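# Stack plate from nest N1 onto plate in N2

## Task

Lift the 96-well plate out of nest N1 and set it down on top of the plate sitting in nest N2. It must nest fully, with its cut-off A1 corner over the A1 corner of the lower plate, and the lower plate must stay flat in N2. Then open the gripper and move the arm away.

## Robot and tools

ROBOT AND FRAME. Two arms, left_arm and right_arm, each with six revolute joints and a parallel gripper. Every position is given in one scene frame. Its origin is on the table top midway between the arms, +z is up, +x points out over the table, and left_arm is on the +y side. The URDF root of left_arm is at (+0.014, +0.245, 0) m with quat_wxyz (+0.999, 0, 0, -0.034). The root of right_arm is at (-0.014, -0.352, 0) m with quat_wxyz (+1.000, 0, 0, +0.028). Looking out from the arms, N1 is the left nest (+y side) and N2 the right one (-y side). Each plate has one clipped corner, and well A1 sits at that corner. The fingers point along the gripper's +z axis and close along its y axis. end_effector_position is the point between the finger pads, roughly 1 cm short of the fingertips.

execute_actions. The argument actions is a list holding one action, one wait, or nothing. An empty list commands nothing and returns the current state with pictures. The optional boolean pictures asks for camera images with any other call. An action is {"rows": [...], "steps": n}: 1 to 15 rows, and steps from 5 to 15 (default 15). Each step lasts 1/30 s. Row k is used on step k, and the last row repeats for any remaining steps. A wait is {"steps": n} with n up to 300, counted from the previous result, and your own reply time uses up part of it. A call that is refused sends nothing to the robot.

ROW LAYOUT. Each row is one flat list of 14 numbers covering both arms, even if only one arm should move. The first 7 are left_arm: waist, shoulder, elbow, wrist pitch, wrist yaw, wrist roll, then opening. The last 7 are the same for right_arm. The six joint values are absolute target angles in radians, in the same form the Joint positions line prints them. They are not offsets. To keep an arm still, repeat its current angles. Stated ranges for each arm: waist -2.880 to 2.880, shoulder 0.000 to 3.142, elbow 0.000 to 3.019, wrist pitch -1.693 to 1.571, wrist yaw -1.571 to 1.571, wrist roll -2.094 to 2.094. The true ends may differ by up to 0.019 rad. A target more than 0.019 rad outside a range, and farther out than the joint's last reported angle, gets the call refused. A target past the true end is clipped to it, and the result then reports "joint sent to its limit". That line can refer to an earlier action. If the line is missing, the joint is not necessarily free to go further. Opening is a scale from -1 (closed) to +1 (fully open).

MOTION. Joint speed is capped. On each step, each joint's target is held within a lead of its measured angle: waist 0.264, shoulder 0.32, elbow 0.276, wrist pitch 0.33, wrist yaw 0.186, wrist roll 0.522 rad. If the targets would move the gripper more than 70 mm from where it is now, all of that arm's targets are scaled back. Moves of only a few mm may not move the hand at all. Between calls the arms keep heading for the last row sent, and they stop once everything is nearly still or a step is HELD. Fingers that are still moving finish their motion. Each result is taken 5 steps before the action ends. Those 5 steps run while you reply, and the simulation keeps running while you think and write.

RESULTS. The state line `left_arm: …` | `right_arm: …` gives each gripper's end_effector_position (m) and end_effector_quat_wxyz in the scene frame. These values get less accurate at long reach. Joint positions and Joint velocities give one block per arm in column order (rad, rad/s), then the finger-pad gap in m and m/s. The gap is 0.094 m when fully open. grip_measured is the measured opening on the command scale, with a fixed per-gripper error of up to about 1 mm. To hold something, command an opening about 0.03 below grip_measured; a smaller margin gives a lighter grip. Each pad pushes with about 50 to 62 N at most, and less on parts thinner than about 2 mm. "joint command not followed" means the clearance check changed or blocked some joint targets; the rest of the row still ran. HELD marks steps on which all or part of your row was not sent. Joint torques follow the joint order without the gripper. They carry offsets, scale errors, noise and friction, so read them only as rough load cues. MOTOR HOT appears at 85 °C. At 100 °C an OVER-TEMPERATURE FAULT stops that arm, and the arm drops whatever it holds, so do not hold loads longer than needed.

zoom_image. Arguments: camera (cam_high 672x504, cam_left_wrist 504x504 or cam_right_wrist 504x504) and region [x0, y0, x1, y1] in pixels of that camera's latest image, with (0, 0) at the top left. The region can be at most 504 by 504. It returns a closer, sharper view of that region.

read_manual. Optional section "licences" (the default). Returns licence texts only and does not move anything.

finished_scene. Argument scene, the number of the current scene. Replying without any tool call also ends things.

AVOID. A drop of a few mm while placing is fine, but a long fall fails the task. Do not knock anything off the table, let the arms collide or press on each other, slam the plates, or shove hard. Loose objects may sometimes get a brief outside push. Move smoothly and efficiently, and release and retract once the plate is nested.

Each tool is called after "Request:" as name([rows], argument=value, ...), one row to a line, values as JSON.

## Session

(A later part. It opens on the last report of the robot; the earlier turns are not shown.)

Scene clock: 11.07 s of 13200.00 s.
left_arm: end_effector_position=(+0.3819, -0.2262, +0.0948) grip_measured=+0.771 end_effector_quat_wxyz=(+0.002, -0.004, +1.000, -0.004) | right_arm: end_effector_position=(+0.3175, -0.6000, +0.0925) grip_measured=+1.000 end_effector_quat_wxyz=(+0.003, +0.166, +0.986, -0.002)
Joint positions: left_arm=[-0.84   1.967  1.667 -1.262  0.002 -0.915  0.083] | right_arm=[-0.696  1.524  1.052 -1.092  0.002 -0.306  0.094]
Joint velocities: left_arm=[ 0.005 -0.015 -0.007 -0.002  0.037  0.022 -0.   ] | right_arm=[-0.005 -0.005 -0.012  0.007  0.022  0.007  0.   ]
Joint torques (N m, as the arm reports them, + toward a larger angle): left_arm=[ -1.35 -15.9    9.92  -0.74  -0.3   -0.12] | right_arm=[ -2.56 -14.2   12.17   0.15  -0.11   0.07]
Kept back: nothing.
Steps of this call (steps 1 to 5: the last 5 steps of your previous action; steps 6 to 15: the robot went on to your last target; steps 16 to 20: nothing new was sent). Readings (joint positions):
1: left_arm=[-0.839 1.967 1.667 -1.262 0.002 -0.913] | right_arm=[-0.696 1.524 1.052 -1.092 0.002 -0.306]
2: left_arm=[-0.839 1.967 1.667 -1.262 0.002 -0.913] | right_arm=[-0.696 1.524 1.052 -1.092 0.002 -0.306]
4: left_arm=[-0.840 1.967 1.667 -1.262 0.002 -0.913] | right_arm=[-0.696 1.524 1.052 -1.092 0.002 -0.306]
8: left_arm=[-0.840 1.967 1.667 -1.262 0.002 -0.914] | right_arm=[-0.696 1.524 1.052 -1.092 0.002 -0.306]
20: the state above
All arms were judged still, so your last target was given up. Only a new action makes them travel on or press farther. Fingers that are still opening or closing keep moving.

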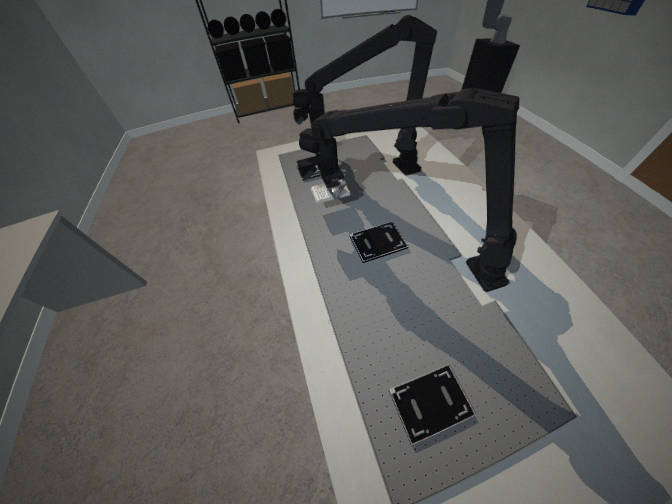

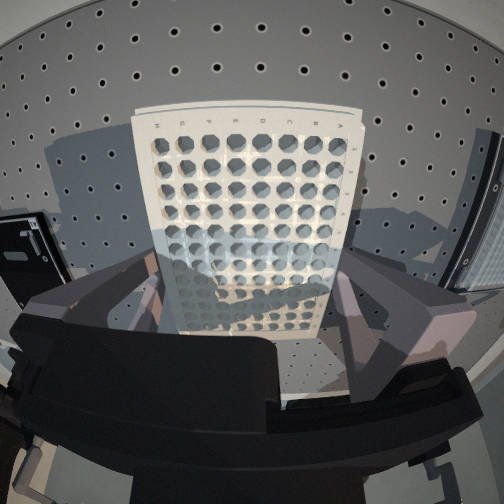

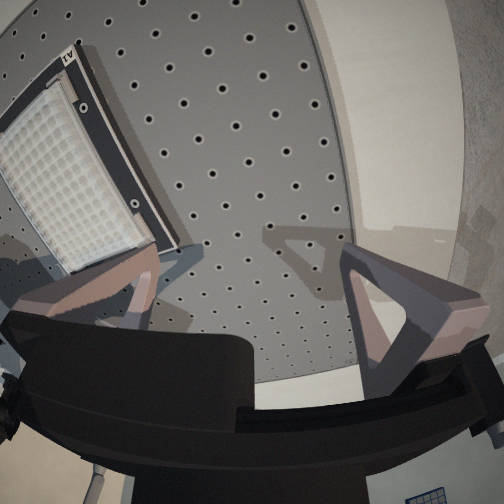

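Request:
execute_actions([
  {"rows":[[-0.8475,1.99,1.65,-1.22,0,-0.93,0.72,-0.7,1.5,1.09,-1.1,0,-0.298,1],[-0.8475,2,1.64,-1.2,0,-0.93,0.72,-0.7,1.5,1.09,-1.1,0,-0.298,1],[-0.8475,2.01,1.63,-1.18,0,-0.93,0.72,-0.7,1.5,1.09,-1.1,0,-0.298,1],[-0.8475,2.02,1.615,-1.15,0,-0.93,0.72,-0.7,1.5,1.09,-1.1,0,-0.298,1]]},
])

Request:
execute_actions([
  {"rows":[[-0.8475,2.035,1.6,-1.13,0,-0.93,0.72,-0.7,1.5,1.09,-1.1,0,-0.298,1]]},
])

Request:
execute_actions([
  {"rows":[[-0.8475,2.048,1.59,-1.115,0,-0.93,0.72,-0.7,1.5,1.09,-1.1,0,-0.298,1]]},
])

Request:
execute_actions([
  {"steps":8},
])

Scene clock: 11.70 s of 13200.00 s.
left_arm: end_effector_position=(+0.3820, -0.2263, +0.0543) grip_measured=+0.771 end_effector_quat_wxyz=(+0.002, -0.004, +1.000, -0.004) | right_arm: end_effector_position=(+0.3175, -0.6000, +0.0925) grip_measured=+1.000 end_effector_quat_wxyz=(+0.003, +0.166, +0.986, -0.002)
Joint positions: left_arm=[-0.84   2.004  1.613 -1.171  0.002 -0.915  0.083] | right_arm=[-0.696  1.524  1.052 -1.092  0.002 -0.306  0.094]
Joint velocities: left_arm=[ 0.005  0.151 -0.066  0.037 -0.007 -0.007  0.   ] | right_arm=[ 0.005 -0.005  0.022  0.007 -0.022 -0.037  0.   ]
Joint torques (N m, as the arm reports them, + toward a larger angle): left_arm=[ -1.29 -16.31   7.67   0.66  -0.29  -0.12] | right_arm=[ -3.27 -14.13  12.24   0.28  -0.12   0.07]
Steps of this call (steps 1 to 9: nothing new was sent; steps 10 to 19: the first 10 steps of this action). Readings (joint positions):
10: left_arm=[-0.840 1.967 1.665 -1.257 0.002 -0.915] | right_arm=[-0.696 1.524 1.052 -1.092 0.002 -0.306]
11: left_arm=[-0.840 1.967 1.660 -1.246 0.002 -0.915] | right_arm=[-0.696 1.524 1.052 -1.092 0.002 -0.306]
13: left_arm=[-0.840 1.970 1.642 -1.210 0.002 -0.915] | right_arm=[-0.696 1.524 1.052 -1.092 0.002 -0.306]
17: left_arm=[-0.840 1.991 1.618 -1.174 0.002 -0.915] | right_arm=[-0.696 1.524 1.052 -1.092 0.002 -0.306]
19: the state above

Scene clock: 12.20 s of 13200.00 s.
left_arm: end_effector_position=(+0.3812, -0.2254, +0.0433) grip_measured=+0.771 end_effector_quat_wxyz=(+0.001, -0.004, +1.000, -0.003) | right_arm: end_effector_position=(+0.3175, -0.6000, +0.0925) grip_measured=+1.000 end_effector_quat_wxyz=(+0.003, +0.166, +0.986, -0.002)
Joint positions: left_arm=[-0.84   2.015  1.599 -1.15   0.002 -0.915  0.083] | right_arm=[-0.696  1.524  1.052 -1.092  0.002 -0.306  0.094]
Joint velocities: left_arm=[-0.015 -0.024 -0.017 -0.007 -0.11  -0.066 -0.001] | right_arm=[-0.015 -0.015  0.012 -0.017  0.007 -0.007  0.   ]
Joint torques (N m, as the arm reports them, + toward a larger angle): left_arm=[ -1.23 -15.27   7.26   0.7   -0.29  -0.12] | right_arm=[ -3.2  -14.21  12.2    0.22  -0.09   0.1 ]
Steps of this call (steps 1 to 5: the last 5 steps of your previous action; steps 6 to 15: the first 10 steps of this action). Readings (joint positions):
6: left_arm=[-0.840 2.014 1.608 -1.166 0.002 -0.915] | right_arm=[-0.696 1.524 1.052 -1.092 0.002 -0.306]
7: left_arm=[-0.840 2.014 1.607 -1.159 0.002 -0.915] | right_arm=[-0.696 1.524 1.052 -1.092 0.002 -0.306]
9: left_arm=[-0.840 2.015 1.604 -1.151 0.002 -0.915] | right_arm=[-0.696 1.524 1.052 -1.092 0.002 -0.306]
13: left_arm=[-0.840 2.015 1.599 -1.150 0.002 -0.915] | right_arm=[-0.696 1.524 1.052 -1.092 0.002 -0.306]
15: the state above

Scene clock: 12.70 s of 13200.00 s.
left_arm: end_effector_position=(+0.3818, -0.2260, +0.0377) grip_measured=+0.771 end_effector_quat_wxyz=(+0.002, -0.004, +1.000, -0.005) | right_arm: end_effector_position=(+0.3175, -0.6000, +0.0925) grip_measured=+1.000 end_effector_quat_wxyz=(+0.003, +0.166, +0.986, -0.002)
Joint positions: left_arm=[-0.84   2.02   1.593 -1.133  0.002 -0.915  0.083] | right_arm=[-0.696  1.524  1.052 -1.092  0.002 -0.306  0.094]
Joint velocities: left_arm=[-0.015 -0.024  0.017  0.007  0.066 -0.037 -0.   ] | right_arm=[-0.015 -0.015  0.012  0.017 -0.022 -0.037  0.   ]
Joint torques (N m, as the arm reports them, + toward a larger angle): left_arm=[ -1.21 -14.88   7.02   0.56  -0.29  -0.11] | right_arm=[ -3.05 -14.66  12.24   0.2   -0.12   0.09]
Steps of this call (steps 1 to 5: the last 5 steps of your previous action; steps 6 to 15: the first 10 steps of this action). Readings (joint positions):
6: left_arm=[-0.840 2.015 1.598 -1.146 0.002 -0.915] | right_arm=[-0.696 1.524 1.052 -1.092 0.002 -0.306]
7: left_arm=[-0.840 2.015 1.596 -1.141 0.002 -0.915] | right_arm=[-0.696 1.524 1.052 -1.092 0.002 -0.306]
9: left_arm=[-0.840 2.018 1.594 -1.136 0.002 -0.915] | right_arm=[-0.696 1.524 1.052 -1.092 0.002 -0.306]
13: left_arm=[-0.840 2.020 1.593 -1.133 0.002 -0.915] | right_arm=[-0.696 1.524 1.052 -1.092 0.002 -0.306]
15: the state above

Scene clock: 12.97 s of 13200.00 s.
left_arm: end_effector_position=(+0.3818, -0.2260, +0.0377) grip_measured=+0.771 end_effector_quat_wxyz=(+0.002, -0.004, +1.000, -0.005) | right_arm: end_effector_position=(+0.3175, -0.6000, +0.0925) grip_measured=+1.000 end_effector_quat_wxyz=(+0.003, +0.166, +0.986, -0.002)
Joint positions: left_arm=[-0.84   2.02   1.593 -1.133  0.002 -0.915  0.083] | right_arm=[-0.696  1.524  1.052 -1.092  0.002 -0.306  0.094]
Joint velocities: left_arm=[-0.005 -0.005 -0.012 -0.002  0.066 -0.095  0.001] | right_arm=[-0.005 -0.005 -0.022 -0.007  0.022 -0.022  0.   ]
Joint torques (N m, as the arm reports them, + toward a larger angle): left_arm=[ -1.33 -14.94   7.     0.63  -0.29  -0.11] | right_arm=[ -2.58 -14.4   12.31   0.24  -0.09   0.08]
Kept back: nothing.
Steps of this call (steps 1 to 5: the last 5 steps of your previous action; steps 6 to 8: the robot went on to your last target). Readings (joint positions):
1: left_arm=[-0.840 2.020 1.593 -1.133 0.002 -0.915] | right_arm=[-0.696 1.524 1.052 -1.092 0.002 -0.306]
2: left_arm=[-0.840 2.020 1.593 -1.133 0.002 -0.915] | right_arm=[-0.696 1.524 1.052 -1.092 0.002 -0.306]
4: left_arm=[-0.840 2.020 1.593 -1.133 0.002 -0.915] | right_arm=[-0.696 1.524 1.052 -1.092 0.002 -0.306]
8: the state above

Request:
execute_actions([
  {"rows":[[-0.8475,2.02,1.6,-1.13,0,-0.93,1,-0.6,1.5,1.09,-1.1,0,0,1]],"steps":8},
])

Request:
execute_actions([
  {"rows":[[-0.8475,2,1.63,-1.155,0,-0.93,1,-0.5,1.5,1.09,-1.1,0,0.32,1],[-0.8475,1.99,1.64,-1.165,0,-0.93,1,-0.5,1.5,1.09,-1.1,0,0.32,1],[-0.8475,1.98,1.65,-1.18,0,-0.93,1,-0.5,1.5,1.09,-1.1,0,0.32,1],[-0.8475,1.97,1.66,-1.195,0,-0.93,1,-0.5,1.5,1.09,-1.1,0,0.32,1],[-0.8475,1.96,1.67,-1.21,0,-0.93,1,-0.5,1.5,1.09,-1.1,0,0.32,1],[-0.8475,1.95,1.68,-1.225,0,-0.93,1,-0.5,1.5,1.09,-1.1,0,0.32,1]]},
])

Request:
execute_actions([
  {"rows":[[0.1,1.3,1.3,-1.3,0,0,1,-0.4,1.5,1.09,-1.1,0,0.32,1]]},
])

Request:
execute_actions([
  {"rows":[[0.1,1.3,1.3,-1.3,0,0,1,0.252,1.5,1.09,-1.1,0,0.32,1]]},
])

Request:
execute_actions([
  {"rows":[[0.1,1.3,1.3,-1.3,0,0,1,0.252,1.575,1.02,-1.015,0,0.32,1]]},
])

Request:
execute_actions([
  {"steps":15},
], pictures=true)

Scene clock: 13.37 s of 13200.00 s.
left_arm: end_effector_position=(+0.3818, -0.2261, +0.0379) grip_measured=+1.000 end_effector_quat_wxyz=(+0.002, -0.004, +1.000, -0.005) | right_arm: end_effector_position=(+0.3261, -0.5879, +0.0925) grip_measured=+1.000 end_effector_quat_wxyz=(+0.003, +0.216, +0.976, -0.003)
Joint positions: left_arm=[-0.84   2.02   1.593 -1.133  0.002 -0.915  0.094] | right_arm=[-0.659  1.524  1.052 -1.092  0.003 -0.167  0.094]
Joint velocities: left_arm=[-0.005 -0.005  0.007 -0.007  0.007 -0.051  0.   ] | right_arm=[ 0.571 -0.005 -0.012 -0.012 -0.066  1.048  0.   ]
Joint torques (N m, as the arm reports them, + toward a larger angle): left_arm=[ -1.41 -16.82   7.75   0.11  -0.28  -0.1 ] | right_arm=[ -0.65 -14.51  12.24   0.08  -0.17   0.1 ]
Steps of this call (steps 1 to 9: the robot went on to your last target; steps 10 to 12: the first 3 steps of this action). Readings (joint positions):
10: left_arm=[-0.840 2.020 1.593 -1.133 0.002 -0.915] | right_arm=[-0.689 1.524 1.052 -1.092 0.003 -0.257]
11: left_arm=[-0.840 2.020 1.593 -1.133 0.002 -0.915] | right_arm=[-0.677 1.524 1.052 -1.092 0.003 -0.207]
12: the state above

Scene clock: 13.87 s of 13200.00 s.
left_arm: end_effector_position=(+0.3845, -0.2295, +0.0865) grip_measured=+1.000 end_effector_quat_wxyz=(+0.012, -0.004, +1.000, -0.017) | right_arm: end_effector_position=(+0.3614, -0.5262, +0.0925) grip_measured=+1.000 end_effector_quat_wxyz=(+0.003, +0.342, +0.940, -0.001)
Joint positions: left_arm=[-0.84   1.964  1.639 -1.204  0.002 -0.915  0.094] | right_arm=[-0.488  1.524  1.052 -1.092  0.001  0.267  0.094]
Joint velocities: left_arm=[ 0.005 -0.308  0.154 -0.032  0.007  0.022  0.   ] | right_arm=[-0.054 -0.005 -0.002  0.007 -0.051  0.286  0.   ]
Joint torques (N m, as the arm reports them, + toward a larger angle): left_arm=[ -1.3  -16.15   9.88  -0.67  -0.29  -0.11] | right_arm=[ -2.85 -14.44  12.17   0.19  -0.02   0.09]
Steps of this call (steps 1 to 5: the last 5 steps of your previous action; steps 6 to 15: the first 10 steps of this action). Readings (joint positions):
6: left_arm=[-0.840 2.019 1.593 -1.133 0.002 -0.915] | right_arm=[-0.577 1.524 1.052 -1.092 0.002 0.001]
7: left_arm=[-0.840 2.017 1.593 -1.137 0.002 -0.915] | right_arm=[-0.564 1.524 1.052 -1.092 0.002 0.063]
9: left_arm=[-0.840 2.012 1.599 -1.156 0.002 -0.915] | right_arm=[-0.530 1.524 1.052 -1.092 0.002 0.152]
13: left_arm=[-0.840 1.985 1.627 -1.199 0.002 -0.915] | right_arm=[-0.488 1.524 1.052 -1.092 0.001 0.244]
15: the state above

Scene clock: 14.37 s of 13200.00 s.
left_arm: end_effector_position=(+0.3990, -0.0727, +0.1555) grip_measured=+1.000 end_effector_quat_wxyz=(+0.023, +0.054, +0.998, -0.019) | right_arm: end_effector_position=(+0.3773, -0.4866, +0.0925) grip_measured=+1.000 end_effector_quat_wxyz=(+0.003, +0.312, +0.950, -0.000)
Joint positions: left_arm=[-0.621  1.641  1.369 -1.239  0.003 -0.58   0.094] | right_arm=[-0.385  1.524  1.052 -1.092  0.001  0.307  0.094]
Joint velocities: left_arm=[ 1.021 -1.031 -0.418 -0.061  0.007  1.004  0.   ] | right_arm=[-0.044 -0.005  0.002 -0.002 -0.007  0.095  0.   ]
Joint torques (N m, as the arm reports them, + toward a larger angle): left_arm=[ -0.66 -14.09   8.34  -0.6   -0.23   0.19] | right_arm=[ -3.78 -14.36  12.25   0.15  -0.03   0.13]
Steps of this call (steps 1 to 5: the last 5 steps of your previous action; steps 6 to 15: the first 10 steps of this action). Readings (joint positions):
6: left_arm=[-0.834 1.920 1.640 -1.205 0.003 -0.887] | right_arm=[-0.487 1.524 1.052 -1.092 0.002 0.299]
7: left_arm=[-0.828 1.899 1.607 -1.206 0.003 -0.854] | right_arm=[-0.476 1.524 1.052 -1.092 0.003 0.302]
9: left_arm=[-0.797 1.842 1.529 -1.214 0.003 -0.788] | right_arm=[-0.439 1.524 1.052 -1.092 0.003 0.304]
13: left_arm=[-0.689 1.711 1.405 -1.233 0.003 -0.650] | right_arm=[-0.387 1.524 1.052 -1.092 0.001 0.306]
15: the state above

Scene clock: 14.87 s of 13200.00 s.
left_arm: end_effector_position=(+0.4557, +0.2614, +0.2956) grip_measured=+1.000 end_effector_quat_wxyz=(+0.168, -0.068, +0.983, -0.004) | right_arm: end_effector_position=(+0.3974, -0.3095, +0.0925) grip_measured=+1.000 end_effector_quat_wxyz=(+0.004, +0.101, +0.995, -0.002)
Joint positions: left_arm=[ 0.104  1.28   1.319 -1.271 -0.003 -0.102  0.094] | right_arm=[ 0.051  1.524  1.052 -1.092  0.006  0.309  0.094]
Joint velocities: left_arm=[ 1.099 -0.005 -0.115 -0.1   -0.095  0.476  0.   ] | right_arm=[ 1.734 -0.015  0.002 -0.002 -0.007  0.007  0.   ]
Joint torques (N m, as the arm reports them, + toward a larger angle): left_arm=[-6.14 -6.51  7.62 -0.15  0.1   0.27] | right_arm=[ -2.89 -13.77  10.87   0.14  -0.15   0.08]
Steps of this call (steps 1 to 5: the last 5 steps of your previous action; steps 6 to 15: the first 10 steps of this action). Readings (joint positions):
6: left_arm=[-0.383 1.426 1.327 -1.248 0.003 -0.360] | right_arm=[-0.382 1.524 1.052 -1.092 0.005 0.309]
7: left_arm=[-0.335 1.395 1.326 -1.249 0.003 -0.324] | right_arm=[-0.361 1.524 1.052 -1.092 0.007 0.309]
9: left_arm=[-0.230 1.342 1.325 -1.253 0.003 -0.260] | right_arm=[-0.283 1.524 1.052 -1.092 0.007 0.309]
13: left_arm=[0.006 1.285 1.324 -1.263 0.003 -0.148] | right_arm=[-0.067 1.524 1.052 -1.092 0.006 0.309]
15: the state above

Scene clock: 15.37 s of 13200.00 s.
left_arm: end_effector_position=(+0.4500, +0.2600, +0.2818) grip_measured=+1.000 end_effector_quat_wxyz=(+0.149, -0.026, +0.989, +0.003) | right_arm: end_effector_position=(+0.3776, -0.2306, +0.0621) grip_measured=+1.000 end_effector_quat_wxyz=(-0.006, +0.004, +1.000, -0.001)
Joint positions: left_arm=[ 0.101  1.288  1.298 -1.281 -0.003 -0.018  0.094] | right_arm=[ 0.245  1.568  1.012 -1.027 -0.002  0.31   0.094]
Joint velocities: left_arm=[-0.005 -0.015 -0.012 -0.002  0.022  0.037  0.   ] | right_arm=[-0.044  0.005 -0.032  0.007 -0.007  0.037  0.   ]
Joint torques (N m, as the arm reports them, + toward a larger angle): left_arm=[-0.8  -7.37  8.57 -0.19  0.    0.22] | right_arm=[ -1.36 -11.94   8.81   0.96   0.09   0.1 ]
Steps of this call (steps 1 to 5: the last 5 steps of your previous action; steps 6 to 15: the first 10 steps of this action). Readings (joint positions):
6: left_arm=[0.124 1.287 1.298 -1.281 -0.005 -0.039] | right_arm=[0.310 1.525 1.048 -1.077 -0.005 0.309]
7: left_arm=[0.115 1.288 1.298 -1.281 -0.004 -0.034] | right_arm=[0.314 1.527 1.041 -1.055 -0.005 0.309]
9: left_arm=[0.104 1.288 1.298 -1.281 -0.003 -0.027] | right_arm=[0.299 1.540 1.027 -1.034 -0.005 0.309]
13: left_arm=[0.101 1.288 1.298 -1.281 -0.003 -0.020] | right_arm=[0.254 1.565 1.013 -1.027 -0.002 0.310]
15: the state above

Scene clock: 15.87 s of 13200.00 s.
left_arm: end_effector_position=(+0.4500, +0.2600, +0.2818) grip_measured=+1.000 end_effector_quat_wxyz=(+0.149, -0.024, +0.989, +0.003) | right_arm: end_effector_position=(+0.3782, -0.2305, +0.0621) grip_measured=+1.000 end_effector_quat_wxyz=(-0.005, +0.004, +1.000, -0.001)
Joint positions: left_arm=[ 0.101  1.288  1.298 -1.281 -0.003 -0.015  0.094] | right_arm=[ 0.245  1.568  1.012 -1.024 -0.002  0.31   0.094]
Joint velocities: left_arm=[-0.015 -0.005 -0.007 -0.007 -0.051  0.007  0.   ] | right_arm=[-0.015  0.005  0.007 -0.007 -0.022 -0.007  0.   ]
Joint torques (N m, as the arm reports them, + toward a larger angle): left_arm=[-0.8  -7.29  8.61 -0.19  0.    0.22] | right_arm=[ -2.08 -12.13   8.96   0.84   0.1    0.09]
Kept back: nothing.
Steps of this call (steps 1 to 5: the last 5 steps of your previous action; steps 6 to 15: the robot went on to your last target). Readings (joint positions):
1: left_arm=[0.101 1.288 1.298 -1.281 -0.003 -0.017] | right_arm=[0.245 1.568 1.012 -1.026 -0.002 0.310]
2: left_arm=[0.101 1.288 1.298 -1.281 -0.003 -0.017] | right_arm=[0.245 1.568 1.012 -1.026 -0.002 0.310]
4: left_arm=[0.101 1.288 1.298 -1.281 -0.003 -0.016] | right_arm=[0.245 1.568 1.012 -1.025 -0.002 0.310]
8: left_arm=[0.101 1.288 1.298 -1.281 -0.003 -0.015] | right_arm=[0.245 1.568 1.012 -1.024 -0.002 0.310]
15: the state above
All arms were judged still, so your last target was given up. Only a new action makes them travel on or press farther. Fingers that are still opening or closing keep moving.

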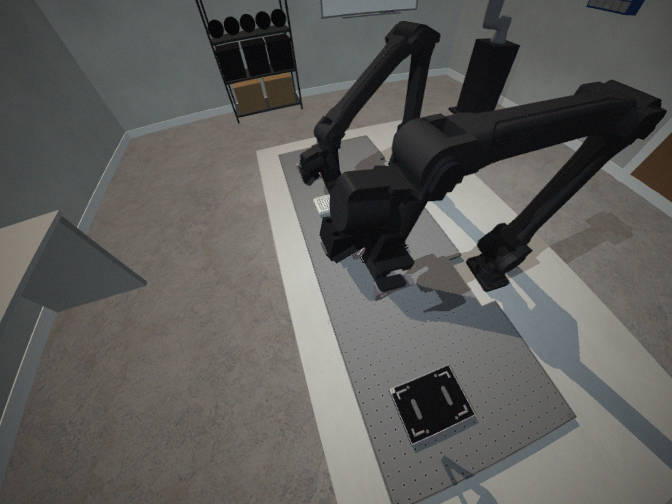

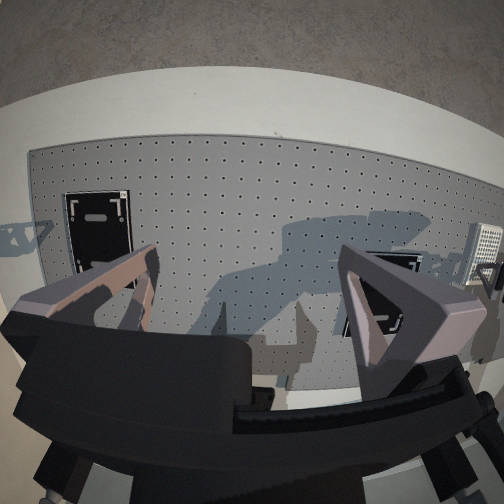

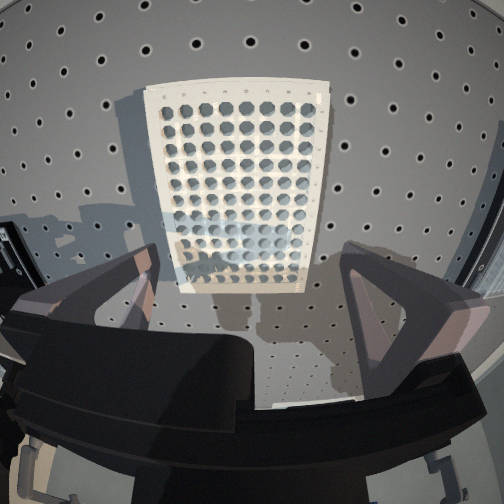

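Request:
execute_actions([
  {"rows":[[0.1,1.3,1.3,-1.3,0,0,1,0.262,1.6,1.01,-0.965,0,0.285,1]]},
])

Request:
execute_actions([
  {"rows":[[0.1,1.3,1.3,-1.3,0,0,1,0.262,1.62,1.004,-0.95,0,0.285,1]]},
])

Request:
execute_actions([
  {"steps":8},
], pictures=true)

Scene clock: 16.37 s of 13200.00 s.
left_arm: end_effector_position=(+0.4500, +0.2600, +0.2818) grip_measured=+1.000 end_effector_quat_wxyz=(+0.149, -0.024, +0.989, +0.003) | right_arm: end_effector_position=(+0.3856, -0.2236, +0.0548) grip_measured=+1.000 end_effector_quat_wxyz=(+0.010, -0.007, +1.000, +0.004)
Joint positions: left_arm=[ 0.101  1.288  1.298 -1.281 -0.003 -0.015  0.094] | right_arm=[ 0.256  1.583  1.008 -0.975 -0.002  0.298  0.094]
Joint velocities: left_arm=[-0.005 -0.005 -0.017  0.007  0.007  0.051  0.   ] | right_arm=[ 0.005 -0.005 -0.027 -0.017 -0.022 -0.007  0.   ]
Joint torques (N m, as the arm reports them, + toward a larger angle): left_arm=[-0.76 -7.3   8.55 -0.18 -0.01  0.21] | right_arm=[ -1.87 -11.19   8.36   1.05   0.09  -0.06]
Steps of this call (steps 1 to 5: nothing new was sent; steps 6 to 15: the first 10 steps of this action). Readings (joint positions):
6: left_arm=[0.101 1.288 1.298 -1.281 -0.003 -0.015] | right_arm=[0.246 1.568 1.011 -1.015 -0.002 0.308]
7: left_arm=[0.101 1.288 1.298 -1.281 -0.003 -0.015] | right_arm=[0.247 1.569 1.009 -1.000 -0.002 0.305]
9: left_arm=[0.101 1.288 1.298 -1.281 -0.003 -0.015] | right_arm=[0.251 1.575 1.009 -0.983 -0.002 0.302]
13: left_arm=[0.101 1.288 1.298 -1.281 -0.003 -0.015] | right_arm=[0.256 1.583 1.009 -0.976 -0.002 0.299]
15: the state above

Scene clock: 16.87 s of 13200.00 s.
left_arm: end_effector_position=(+0.4500, +0.2600, +0.2818) grip_measured=+1.000 end_effector_quat_wxyz=(+0.149, -0.024, +0.989, +0.003) | right_arm: end_effector_position=(+0.3837, -0.2242, +0.0438) grip_measured=+1.000 end_effector_quat_wxyz=(+0.003, -0.008, +1.000, +0.002)
Joint positions: left_arm=[ 0.101  1.288  1.298 -1.281 -0.003 -0.015  0.094] | right_arm=[ 0.256  1.604  1.    -0.961 -0.002  0.297  0.094]
Joint velocities: left_arm=[-0.005 -0.005  0.007 -0.002  0.022 -0.051  0.   ] | right_arm=[-0.015  0.005 -0.022  0.022  0.007 -0.007  0.   ]
Joint torques (N m, as the arm reports them, + toward a larger angle): left_arm=[-0.78 -7.35  8.56 -0.19  0.    0.21] | right_arm=[ -1.81 -11.57   8.34   0.99   0.08  -0.07]
Steps of this call (steps 1 to 5: the last 5 steps of your previous action; steps 6 to 15: the first 10 steps of this action). Readings (joint positions):
6: left_arm=[0.101 1.288 1.298 -1.281 -0.003 -0.015] | right_arm=[0.256 1.584 1.007 -0.972 -0.002 0.297]
7: left_arm=[0.101 1.288 1.298 -1.281 -0.003 -0.015] | right_arm=[0.256 1.586 1.006 -0.968 -0.002 0.297]
9: left_arm=[0.101 1.288 1.298 -1.281 -0.003 -0.015] | right_arm=[0.256 1.593 1.005 -0.962 -0.002 0.297]
13: left_arm=[0.101 1.288 1.298 -1.281 -0.003 -0.015] | right_arm=[0.256 1.603 1.001 -0.961 -0.002 0.297]
15: the state above

Scene clock: 17.13 s of 13200.00 s.
left_arm: end_effector_position=(+0.4500, +0.2600, +0.2818) grip_measured=+1.000 end_effector_quat_wxyz=(+0.149, -0.024, +0.989, +0.003) | right_arm: end_effector_position=(+0.3838, -0.2242, +0.0438) grip_measured=+1.000 end_effector_quat_wxyz=(+0.003, -0.008, +1.000, +0.002)
Joint positions: left_arm=[ 0.101  1.288  1.298 -1.281 -0.003 -0.015  0.094] | right_arm=[ 0.256  1.604  1.    -0.96  -0.002  0.296  0.094]
Joint velocities: left_arm=[ 0.005 -0.024 -0.012 -0.012 -0.022  0.007  0.   ] | right_arm=[-0.015 -0.015 -0.012 -0.002  0.022  0.007  0.   ]
Joint torques (N m, as the arm reports them, + toward a larger angle): left_arm=[-0.77 -7.37  8.57 -0.18  0.    0.21] | right_arm=[ -1.82 -11.53   8.14   0.89   0.12  -0.06]
Kept back: nothing.
Steps of this call (steps 1 to 5: the last 5 steps of your previous action; steps 6 to 8: the robot went on to your last target). Readings (joint positions):
1: left_arm=[0.101 1.288 1.298 -1.281 -0.003 -0.015] | right_arm=[0.256 1.604 1.000 -0.961 -0.002 0.297]
2: left_arm=[0.101 1.288 1.298 -1.281 -0.003 -0.015] | right_arm=[0.256 1.604 1.000 -0.960 -0.002 0.297]
4: left_arm=[0.101 1.288 1.298 -1.281 -0.003 -0.015] | right_arm=[0.256 1.604 1.000 -0.960 -0.002 0.296]
8: the state above

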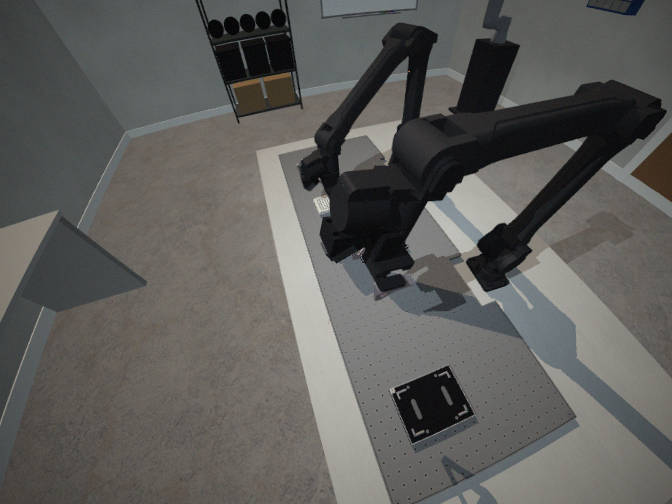

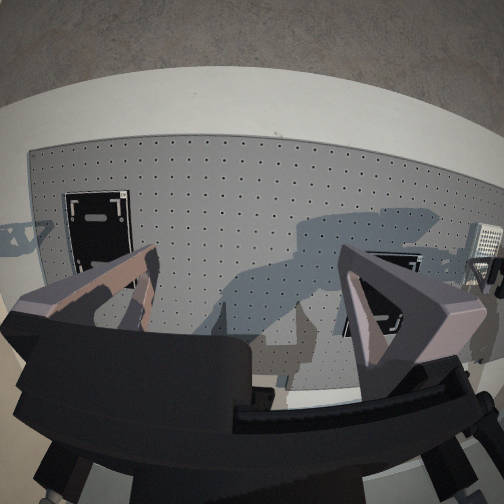

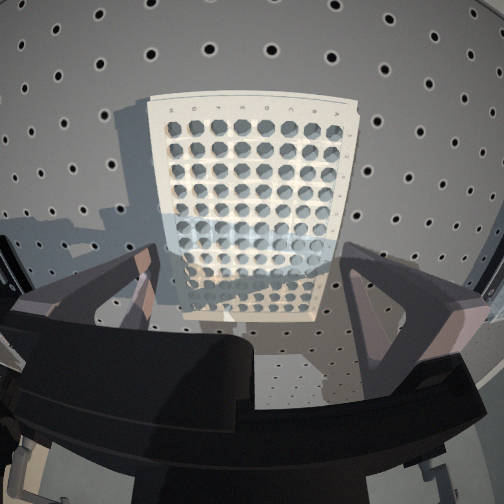

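Request:
execute_actions([
  {"rows":[[0.1,1.3,1.3,-1.3,0,0,1,0.243,1.62,1.01,-0.95,0,0.312,1],[0.1,1.3,1.3,-1.3,0,0,1,0.243,1.62,1.01,-0.95,0,0.312,1],[0.1,1.3,1.3,-1.3,0,0,1,0.243,1.64,1.01,-0.937,0,0.312,1]]},
])

Request:
execute_actions([
  {"rows":[[0.1,1.3,1.3,-1.3,0,0,1,0.248,1.63,1.01,-0.937,0,0.312,0.9],[0.1,1.3,1.3,-1.3,0,0,1,0.248,1.63,1.01,-0.937,0,0.312,0.85],[0.1,1.3,1.3,-1.3,0,0,1,0.248,1.63,1.01,-0.937,0,0.312,0.8],[0.1,1.3,1.3,-1.3,0,0,1,0.248,1.63,1.01,-0.937,0,0.312,0.75],[0.1,1.3,1.3,-1.3,0,0,1,0.248,1.63,1.01,-0.937,0,0.312,0.7]]},
], pictures=true)

Scene clock: 17.83 s of 13200.00 s.
left_arm: end_effector_position=(+0.4500, +0.2600, +0.2818) grip_measured=+1.000 end_effector_quat_wxyz=(+0.149, -0.024, +0.989, +0.003) | right_arm: end_effector_position=(+0.3858, -0.2259, +0.0361) grip_measured=+1.000 end_effector_quat_wxyz=(-0.000, -0.003, +1.000, +0.001)
Joint positions: left_arm=[ 0.101  1.288  1.298 -1.281 -0.003 -0.015  0.094] | right_arm=[ 0.25   1.623  1.    -0.947 -0.002  0.3    0.094]
Joint velocities: left_arm=[ 0.005 -0.005  0.002 -0.002  0.037 -0.022  0.   ] | right_arm=[-0.015  0.024  0.002  0.007  0.022  0.022  0.   ]
Joint torques (N m, as the arm reports them, + toward a larger angle): left_arm=[-0.76 -7.36  8.55 -0.17  0.    0.21] | right_arm=[ -2.92 -11.97   8.8    0.82   0.09   0.09]
Steps of this call (steps 1 to 11: the robot went on to your last target; steps 12 to 21: the first 10 steps of this action). Readings (joint positions):
12: left_arm=[0.101 1.288 1.298 -1.281 -0.003 -0.015] | right_arm=[0.256 1.604 1.000 -0.960 -0.002 0.297]
13: left_arm=[0.101 1.288 1.298 -1.281 -0.003 -0.015] | right_arm=[0.255 1.604 1.000 -0.960 -0.002 0.298]
15: left_arm=[0.101 1.288 1.298 -1.281 -0.003 -0.015] | right_arm=[0.253 1.607 1.000 -0.954 -0.002 0.299]
19: left_arm=[0.101 1.288 1.298 -1.281 -0.003 -0.015] | right_arm=[0.250 1.620 1.000 -0.948 -0.002 0.300]
21: the state above

Scene clock: 18.33 s of 13200.00 s.
left_arm: end_effector_position=(+0.4500, +0.2600, +0.2818) grip_measured=+1.000 end_effector_quat_wxyz=(+0.149, -0.024, +0.989, +0.003) | right_arm: end_effector_position=(+0.3858, -0.2260, +0.0360) grip_measured=+0.730 end_effector_quat_wxyz=(-0.001, -0.003, +1.000, +0.001)
Joint positions: left_arm=[ 0.101  1.288  1.298 -1.281 -0.003 -0.015  0.094] | right_arm=[ 0.25   1.624  1.    -0.947 -0.001  0.301  0.081]
Joint velocities: left_arm=[-0.005  0.005  0.002  0.007  0.022  0.007  0.   ] | right_arm=[-0.005 -0.015 -0.007 -0.007  0.007 -0.007  0.   ]
Joint torques (N m, as the arm reports them, + toward a larger angle): left_arm=[-0.78 -7.39  8.56 -0.18  0.    0.22] | right_arm=[ -2.66 -12.08   8.73   0.85   0.09   0.08]
Steps of this call (steps 1 to 5: the last 5 steps of your previous action; steps 6 to 15: the first 10 steps of this action). Readings (joint positions):
6: left_arm=[0.101 1.288 1.298 -1.281 -0.003 -0.015] | right_arm=[0.250 1.624 1.000 -0.947 -0.002 0.301]
7: left_arm=[0.101 1.288 1.298 -1.281 -0.003 -0.015] | right_arm=[0.250 1.624 1.000 -0.947 -0.002 0.301]
9: left_arm=[0.101 1.288 1.298 -1.281 -0.003 -0.015] | right_arm=[0.250 1.624 1.000 -0.947 -0.001 0.301]
13: left_arm=[0.101 1.288 1.298 -1.281 -0.003 -0.015] | right_arm=[0.250 1.624 1.000 -0.947 -0.001 0.301]
15: the state above

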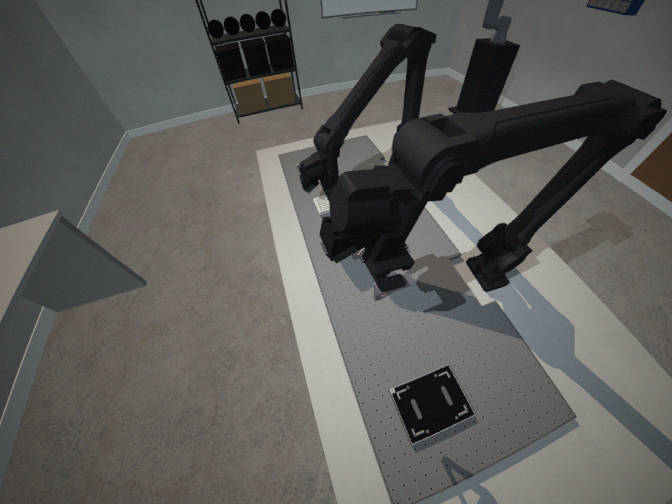

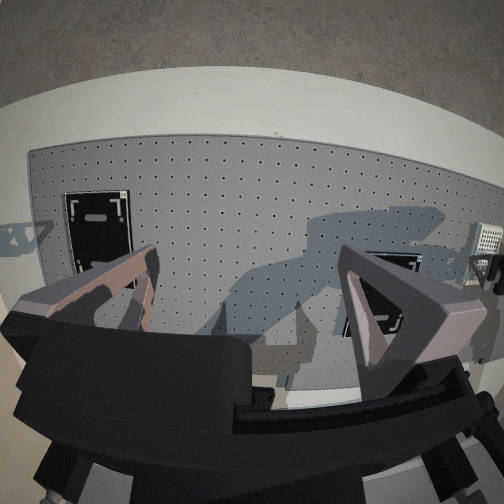

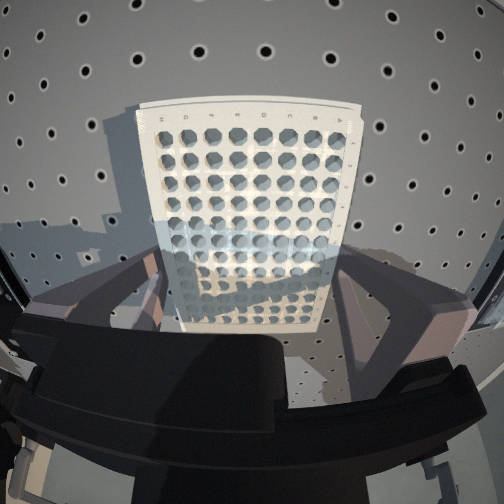

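Request:
execute_actions([
  {"rows":[[0.1,1.3,1.3,-1.3,0,0,1,0.248,1.59,1.04,-0.96,0,0.312,0.68],[0.1,1.3,1.3,-1.3,0,0,1,0.248,1.57,1.05,-0.98,0,0.312,0.68],[0.1,1.3,1.3,-1.3,0,0,1,0.248,1.55,1.06,-1.0,0,0.312,0.68],[0.1,1.3,1.3,-1.3,0,0,1,0.248,1.53,1.07,-1.03,0,0.312,0.68],[0.1,1.3,1.3,-1.3,0,0,1,0.248,1.51,1.08,-1.06,0,0.312,0.68],[0.1,1.3,1.3,-1.3,0,0,1,0.248,1.5,1.08,-1.09,0,0.312,0.68]]},
])

Request:
execute_actions([
  {"rows":[[0.1,1.3,1.3,-1.3,0,0,1,-0.368,1.5,1.08,-1.09,0,-0.323,0.68]]},
])

Request:
execute_actions([
  {"rows":[[0.1,1.3,1.3,-1.3,0,0,1,-0.368,1.54,1.03,-1.045,0,-0.323,0.68]]},
])

Request:
execute_actions([
  {"rows":[[0.1,1.3,1.3,-1.3,0,0,1,-0.368,1.565,1.012,-1.015,0,-0.323,0.68]]},
])

Request:
execute_actions([
  {"steps":8},
], pictures=true)

Request:
zoom_image(camera="cam_right_wrist", region=[100,40,400,260])

Scene clock: 19.07 s of 13200.00 s.
left_arm: end_effector_position=(+0.4500, +0.2600, +0.2818) grip_measured=+1.000 end_effector_quat_wxyz=(+0.149, -0.024, +0.989, +0.003) | right_arm: end_effector_position=(+0.3785, -0.2283, +0.0892) grip_measured=+0.730 end_effector_quat_wxyz=(+0.005, -0.003, +1.000, +0.002)
Joint positions: left_arm=[ 0.101  1.288  1.298 -1.281 -0.003 -0.015  0.094] | right_arm=[ 0.25   1.52   1.038 -1.077 -0.001  0.301  0.081]
Joint velocities: left_arm=[-0.005 -0.005  0.007 -0.022 -0.007 -0.081  0.   ] | right_arm=[-0.005 -0.366  0.149 -0.085  0.007  0.007  0.   ]
Joint torques (N m, as the arm reports them, + toward a larger angle): left_arm=[-0.71 -7.32  8.56 -0.17  0.    0.21] | right_arm=[ -2.69 -11.79  11.7    0.26   0.1    0.09]
Steps of this call (steps 1 to 5: the last 5 steps of your previous action; steps 6 to 12: the robot went on to your last target; steps 13 to 22: the first 10 steps of this action). Readings (joint positions):
13: left_arm=[0.101 1.288 1.298 -1.281 -0.003 -0.015] | right_arm=[0.250 1.624 1.000 -0.948 -0.001 0.301]
14: left_arm=[0.101 1.288 1.298 -1.281 -0.003 -0.015] | right_arm=[0.250 1.622 1.001 -0.954 -0.001 0.301]
16: left_arm=[0.101 1.288 1.298 -1.281 -0.003 -0.015] | right_arm=[0.250 1.612 1.007 -0.983 -0.001 0.301]
20: left_arm=[0.101 1.288 1.298 -1.281 -0.003 -0.015] | right_arm=[0.250 1.551 1.028 -1.066 -0.001 0.301]
22: the state above

Scene clock: 19.57 s of 13200.00 s.
left_arm: end_effector_position=(+0.4500, +0.2600, +0.2818) grip_measured=+1.000 end_effector_quat_wxyz=(+0.149, -0.024, +0.989, +0.003) | right_arm: end_effector_position=(+0.3976, -0.4131, +0.1006) grip_measured=+0.730 end_effector_quat_wxyz=(+0.019, +0.003, +1.000, +0.000)
Joint positions: left_arm=[ 0.101  1.288  1.298 -1.281 -0.003 -0.015  0.094] | right_arm=[-0.204  1.501  1.05  -1.081 -0.006 -0.141  0.081]
Joint velocities: left_arm=[-0.005 -0.015 -0.002  0.002 -0.007 -0.051  0.   ] | right_arm=[-1.783  0.005 -0.002 -0.007  0.022 -0.769  0.   ]
Joint torques (N m, as the arm reports them, + toward a larger angle): left_arm=[-0.73 -7.36  8.55 -0.16  0.    0.22] | right_arm=[ -1.59 -12.24  11.05   0.25   0.17  -0.02]
Steps of this call (steps 1 to 5: the last 5 steps of your previous action; steps 6 to 15: the first 10 steps of this action). Readings (joint positions):
6: left_arm=[0.101 1.288 1.298 -1.281 -0.003 -0.015] | right_arm=[0.239 1.501 1.050 -1.081 -0.006 0.247]
7: left_arm=[0.101 1.288 1.298 -1.281 -0.003 -0.015] | right_arm=[0.216 1.501 1.050 -1.081 -0.008 0.184]
9: left_arm=[0.101 1.288 1.298 -1.281 -0.003 -0.015] | right_arm=[0.136 1.501 1.050 -1.081 -0.008 0.069]
13: left_arm=[0.101 1.288 1.298 -1.281 -0.003 -0.015] | right_arm=[-0.084 1.501 1.050 -1.081 -0.007 -0.086]
15: the state above

Scene clock: 20.07 s of 13200.00 s.
left_arm: end_effector_position=(+0.4500, +0.2600, +0.2818) grip_measured=+1.000 end_effector_quat_wxyz=(+0.149, -0.024, +0.989, +0.003) | right_arm: end_effector_position=(+0.3766, -0.4758, +0.0802) grip_measured=+0.730 end_effector_quat_wxyz=(+0.003, -0.001, +1.000, -0.002)
Joint positions: left_arm=[ 0.101  1.288  1.298 -1.281 -0.003 -0.015  0.094] | right_arm=[-0.36   1.53   1.023 -1.056  0.001 -0.306  0.081]
Joint velocities: left_arm=[-0.015 -0.005 -0.007 -0.017 -0.051 -0.022  0.   ] | right_arm=[-0.005 -0.005  0.002 -0.007 -0.022 -0.022 -0.002]
Joint torques (N m, as the arm reports them, + toward a larger angle): left_arm=[-0.73 -7.28  8.56 -0.18  0.    0.22] | right_arm=[ -2.87 -11.65   9.14   0.93  -0.11  -0.09]
Steps of this call (steps 1 to 5: the last 5 steps of your previous action; steps 6 to 15: the first 10 steps of this action). Readings (joint positions):
6: left_arm=[0.101 1.288 1.298 -1.281 -0.003 -0.015] | right_arm=[-0.432 1.503 1.047 -1.075 0.006 -0.263]
7: left_arm=[0.101 1.288 1.298 -1.281 -0.003 -0.015] | right_arm=[-0.429 1.504 1.042 -1.066 0.006 -0.272]
9: left_arm=[0.101 1.288 1.298 -1.281 -0.003 -0.015] | right_arm=[-0.407 1.512 1.032 -1.058 0.005 -0.286]
13: left_arm=[0.101 1.288 1.298 -1.281 -0.003 -0.015] | right_arm=[-0.365 1.528 1.023 -1.056 0.001 -0.302]
15: the state above

Scene clock: 20.57 s of 13200.00 s.
left_arm: end_effector_position=(+0.4500, +0.2600, +0.2818) grip_measured=+1.000 end_effector_quat_wxyz=(+0.149, -0.024, +0.989, +0.003) | right_arm: end_effector_position=(+0.3754, -0.4757, +0.0659) grip_measured=+0.730 end_effector_quat_wxyz=(-0.001, -0.004, +1.000, -0.000)
Joint positions: left_arm=[ 0.101  1.288  1.298 -1.281 -0.003 -0.015  0.094] | right_arm=[-0.361  1.553  1.006 -1.026  0.001 -0.312  0.081]
Joint velocities: left_arm=[-0.005 -0.005 -0.007  0.002  0.051 -0.022  0.   ] | right_arm=[-0.005 -0.005  0.002  0.007 -0.066 -0.037  0.   ]
Joint torques (N m, as the arm reports them, + toward a larger angle): left_arm=[-0.74 -7.37  8.56 -0.18  0.    0.21] | right_arm=[ -2.79 -11.05   8.92   0.98  -0.09  -0.06]
Steps of this call (steps 1 to 5: the last 5 steps of your previous action; steps 6 to 15: the first 10 steps of this action). Readings (joint positions):
6: left_arm=[0.101 1.288 1.298 -1.281 -0.003 -0.015] | right_arm=[-0.361 1.531 1.021 -1.048 0.001 -0.310]
7: left_arm=[0.101 1.288 1.298 -1.281 -0.003 -0.015] | right_arm=[-0.361 1.532 1.018 -1.039 0.001 -0.311]
9: left_arm=[0.101 1.288 1.298 -1.281 -0.003 -0.015] | right_arm=[-0.361 1.538 1.013 -1.029 0.001 -0.311]
13: left_arm=[0.101 1.288 1.298 -1.281 -0.003 -0.015] | right_arm=[-0.361 1.551 1.007 -1.026 0.001 -0.311]
15: the state above

Scene clock: 20.83 s of 13200.00 s.
left_arm: end_effector_position=(+0.4500, +0.2600, +0.2818) grip_measured=+1.000 end_effector_quat_wxyz=(+0.149, -0.024, +0.989, +0.003) | right_arm: end_effector_position=(+0.3756, -0.4758, +0.0659) grip_measured=+0.730 end_effector_quat_wxyz=(-0.001, -0.004, +1.000, -0.000)
Joint positions: left_arm=[ 0.101  1.288  1.298 -1.281 -0.003 -0.015  0.094] | right_arm=[-0.361  1.553  1.006 -1.025  0.001 -0.312  0.081]
Joint velocities: left_arm=[-0.005 -0.005  0.007 -0.002  0.037 -0.007  0.   ] | right_arm=[-0.005 -0.005 -0.012  0.007 -0.007 -0.022  0.001]
Joint torques (N m, as the arm reports them, + toward a larger angle): left_arm=[-0.81 -7.36  8.55 -0.17  0.    0.22] | right_arm=[ -2.7  -10.91   8.71   0.94  -0.08  -0.07]
Kept back: nothing.
Steps of this call (steps 1 to 5: the last 5 steps of your previous action; steps 6 to 8: the robot went on to your last target). Readings (joint positions):
1: left_arm=[0.101 1.288 1.298 -1.281 -0.003 -0.015] | right_arm=[-0.361 1.553 1.006 -1.026 0.001 -0.312]
2: left_arm=[0.101 1.288 1.298 -1.281 -0.003 -0.015] | right_arm=[-0.361 1.553 1.006 -1.026 0.001 -0.312]
4: left_arm=[0.101 1.288 1.298 -1.281 -0.003 -0.015] | right_arm=[-0.361 1.553 1.006 -1.025 0.001 -0.312]
8: the state above

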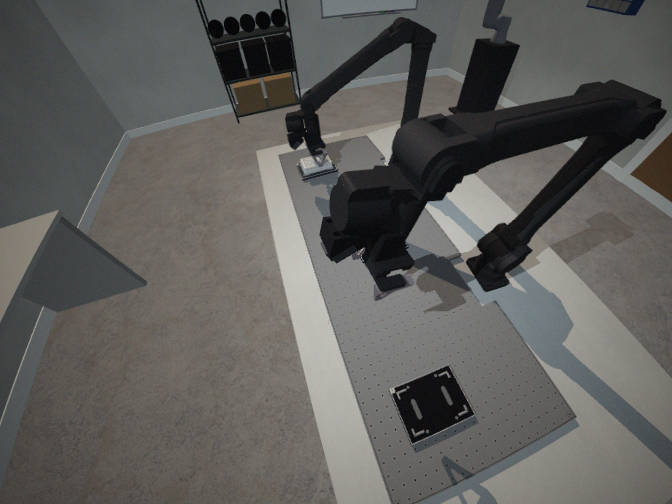

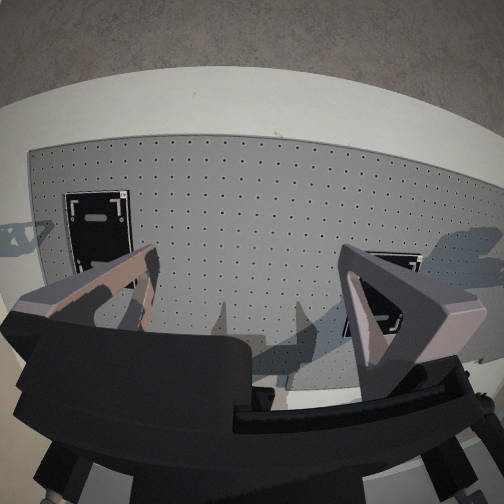

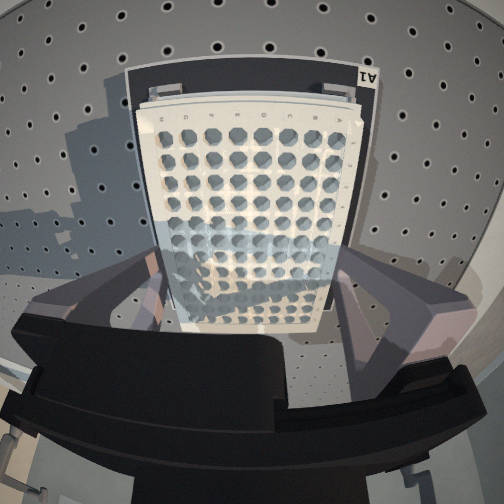

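Region (100, 40, 400, 260) of cam_right_wrist's 504x504 image, scaled by 1.680, with more detail than that image has; it fills the top 370 rows of this view, and the rest is white.

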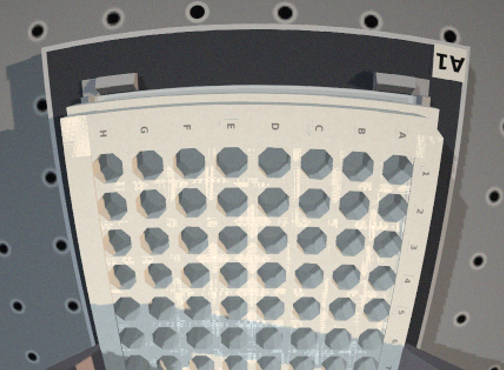

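Request:
execute_actions([
  {"rows":[[0.1,1.3,1.3,-1.3,0,0,1,-0.372,1.583,1.012,-1.003,0,-0.323,0.68]]},
])

Request:
execute_actions([
  {"steps":8},
], pictures=true)

Request:
zoom_image(camera="cam_right_wrist", region=[100,40,400,340])

Request:
zoom_image(camera="cam_high", region=[285,140,345,190])

Scene clock: 21.37 s of 13200.00 s.
left_arm: end_effector_position=(+0.4500, +0.2600, +0.2818) grip_measured=+1.000 end_effector_quat_wxyz=(+0.149, -0.024, +0.989, +0.003) | right_arm: end_effector_position=(+0.3773, -0.4775, +0.0611) grip_measured=+0.730 end_effector_quat_wxyz=(-0.001, -0.002, +1.000, -0.000)
Joint positions: left_arm=[ 0.101  1.288  1.298 -1.281 -0.003 -0.015  0.094] | right_arm=[-0.364  1.565  1.006 -1.013  0.001 -0.312  0.081]
Joint velocities: left_arm=[-0.005 -0.005 -0.007 -0.007  0.007 -0.022  0.   ] | right_arm=[-0.005 -0.005  0.002  0.007 -0.022  0.11   0.001]
Joint torques (N m, as the arm reports them, + toward a larger angle): left_arm=[-0.79 -7.32  8.53 -0.2   0.    0.21] | right_arm=[ -2.92 -11.11   8.79   0.83  -0.05  -0.09]
Steps of this call (steps 1 to 6: the robot went on to your last target; steps 7 to 16: the first 10 steps of this action). Readings (joint positions):
7: left_arm=[0.101 1.288 1.298 -1.281 -0.003 -0.015] | right_arm=[-0.361 1.553 1.006 -1.023 0.001 -0.312]
8: left_arm=[0.101 1.288 1.298 -1.281 -0.003 -0.015] | right_arm=[-0.362 1.555 1.006 -1.019 0.001 -0.312]
10: left_arm=[0.101 1.288 1.298 -1.281 -0.003 -0.015] | right_arm=[-0.363 1.560 1.006 -1.014 0.001 -0.312]
14: left_arm=[0.101 1.288 1.298 -1.281 -0.003 -0.015] | right_arm=[-0.364 1.565 1.006 -1.013 0.001 -0.312]
16: the state above

Scene clock: 21.63 s of 13200.00 s.
left_arm: end_effector_position=(+0.4500, +0.2600, +0.2818) grip_measured=+1.000 end_effector_quat_wxyz=(+0.149, -0.024, +0.989, +0.003) | right_arm: end_effector_position=(+0.3773, -0.4775, +0.0611) grip_measured=+0.730 end_effector_quat_wxyz=(-0.001, -0.002, +1.000, -0.000)
Joint positions: left_arm=[ 0.101  1.288  1.298 -1.281 -0.003 -0.015  0.094] | right_arm=[-0.364  1.565  1.006 -1.013  0.001 -0.312  0.081]
Joint velocities: left_arm=[-0.015 -0.005 -0.007 -0.002 -0.037 -0.007  0.   ] | right_arm=[ 0.015 -0.015 -0.012 -0.002  0.022  0.037 -0.   ]
Joint torques (N m, as the arm reports them, + toward a larger angle): left_arm=[-0.81 -7.32  8.56 -0.17  0.    0.22] | right_arm=[ -2.71 -10.79   8.84   0.88  -0.1   -0.07]
Kept back: nothing.
Steps of this call (steps 1 to 5: the last 5 steps of your previous action; steps 6 to 8: the robot went on to your last target). Readings (joint positions):
1: left_arm=[0.101 1.288 1.298 -1.281 -0.003 -0.015] | right_arm=[-0.364 1.565 1.006 -1.013 0.001 -0.312]
2: left_arm=[0.101 1.288 1.298 -1.281 -0.003 -0.015] | right_arm=[-0.364 1.565 1.006 -1.013 0.001 -0.312]
4: left_arm=[0.101 1.288 1.298 -1.281 -0.003 -0.015] | right_arm=[-0.364 1.565 1.006 -1.013 0.001 -0.312]
8: the state above

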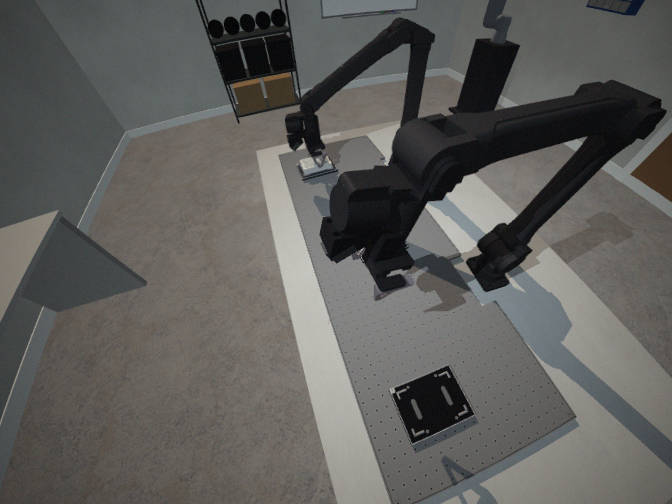

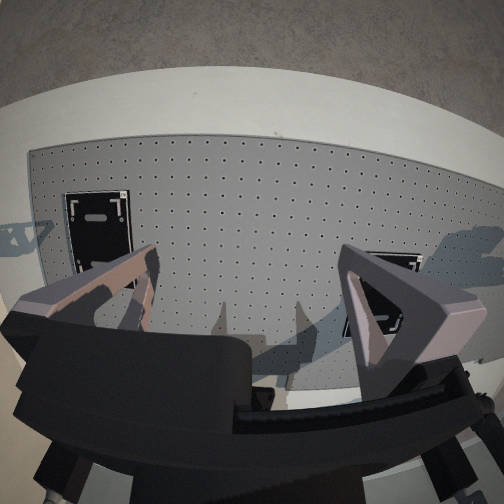

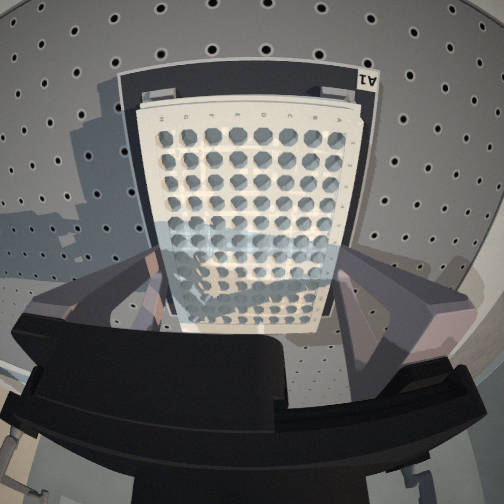

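Region (100, 40, 400, 340) of cam_right_wrist's 504x504 image, scaled by 1.680, with more detail than that image has.

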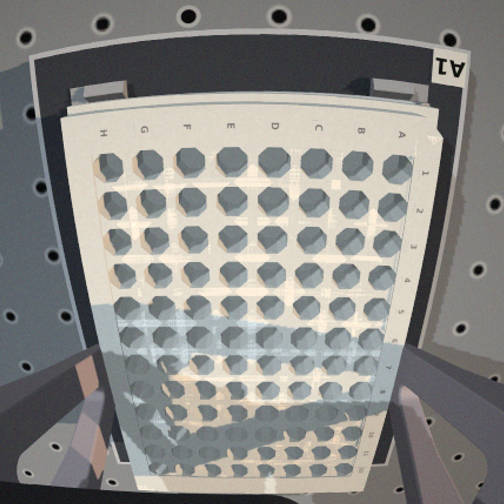

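Region (285, 140, 345, 190) of cam_high's 672x504 image, scaled by 8.400, with more detail than that image has.

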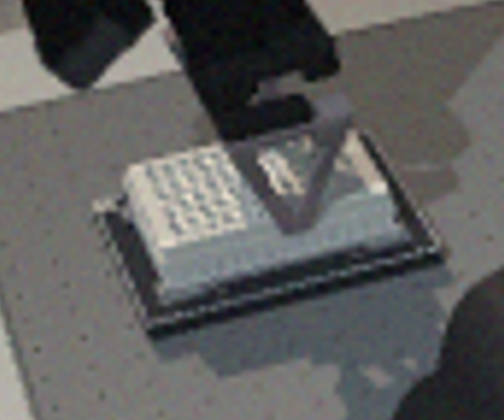

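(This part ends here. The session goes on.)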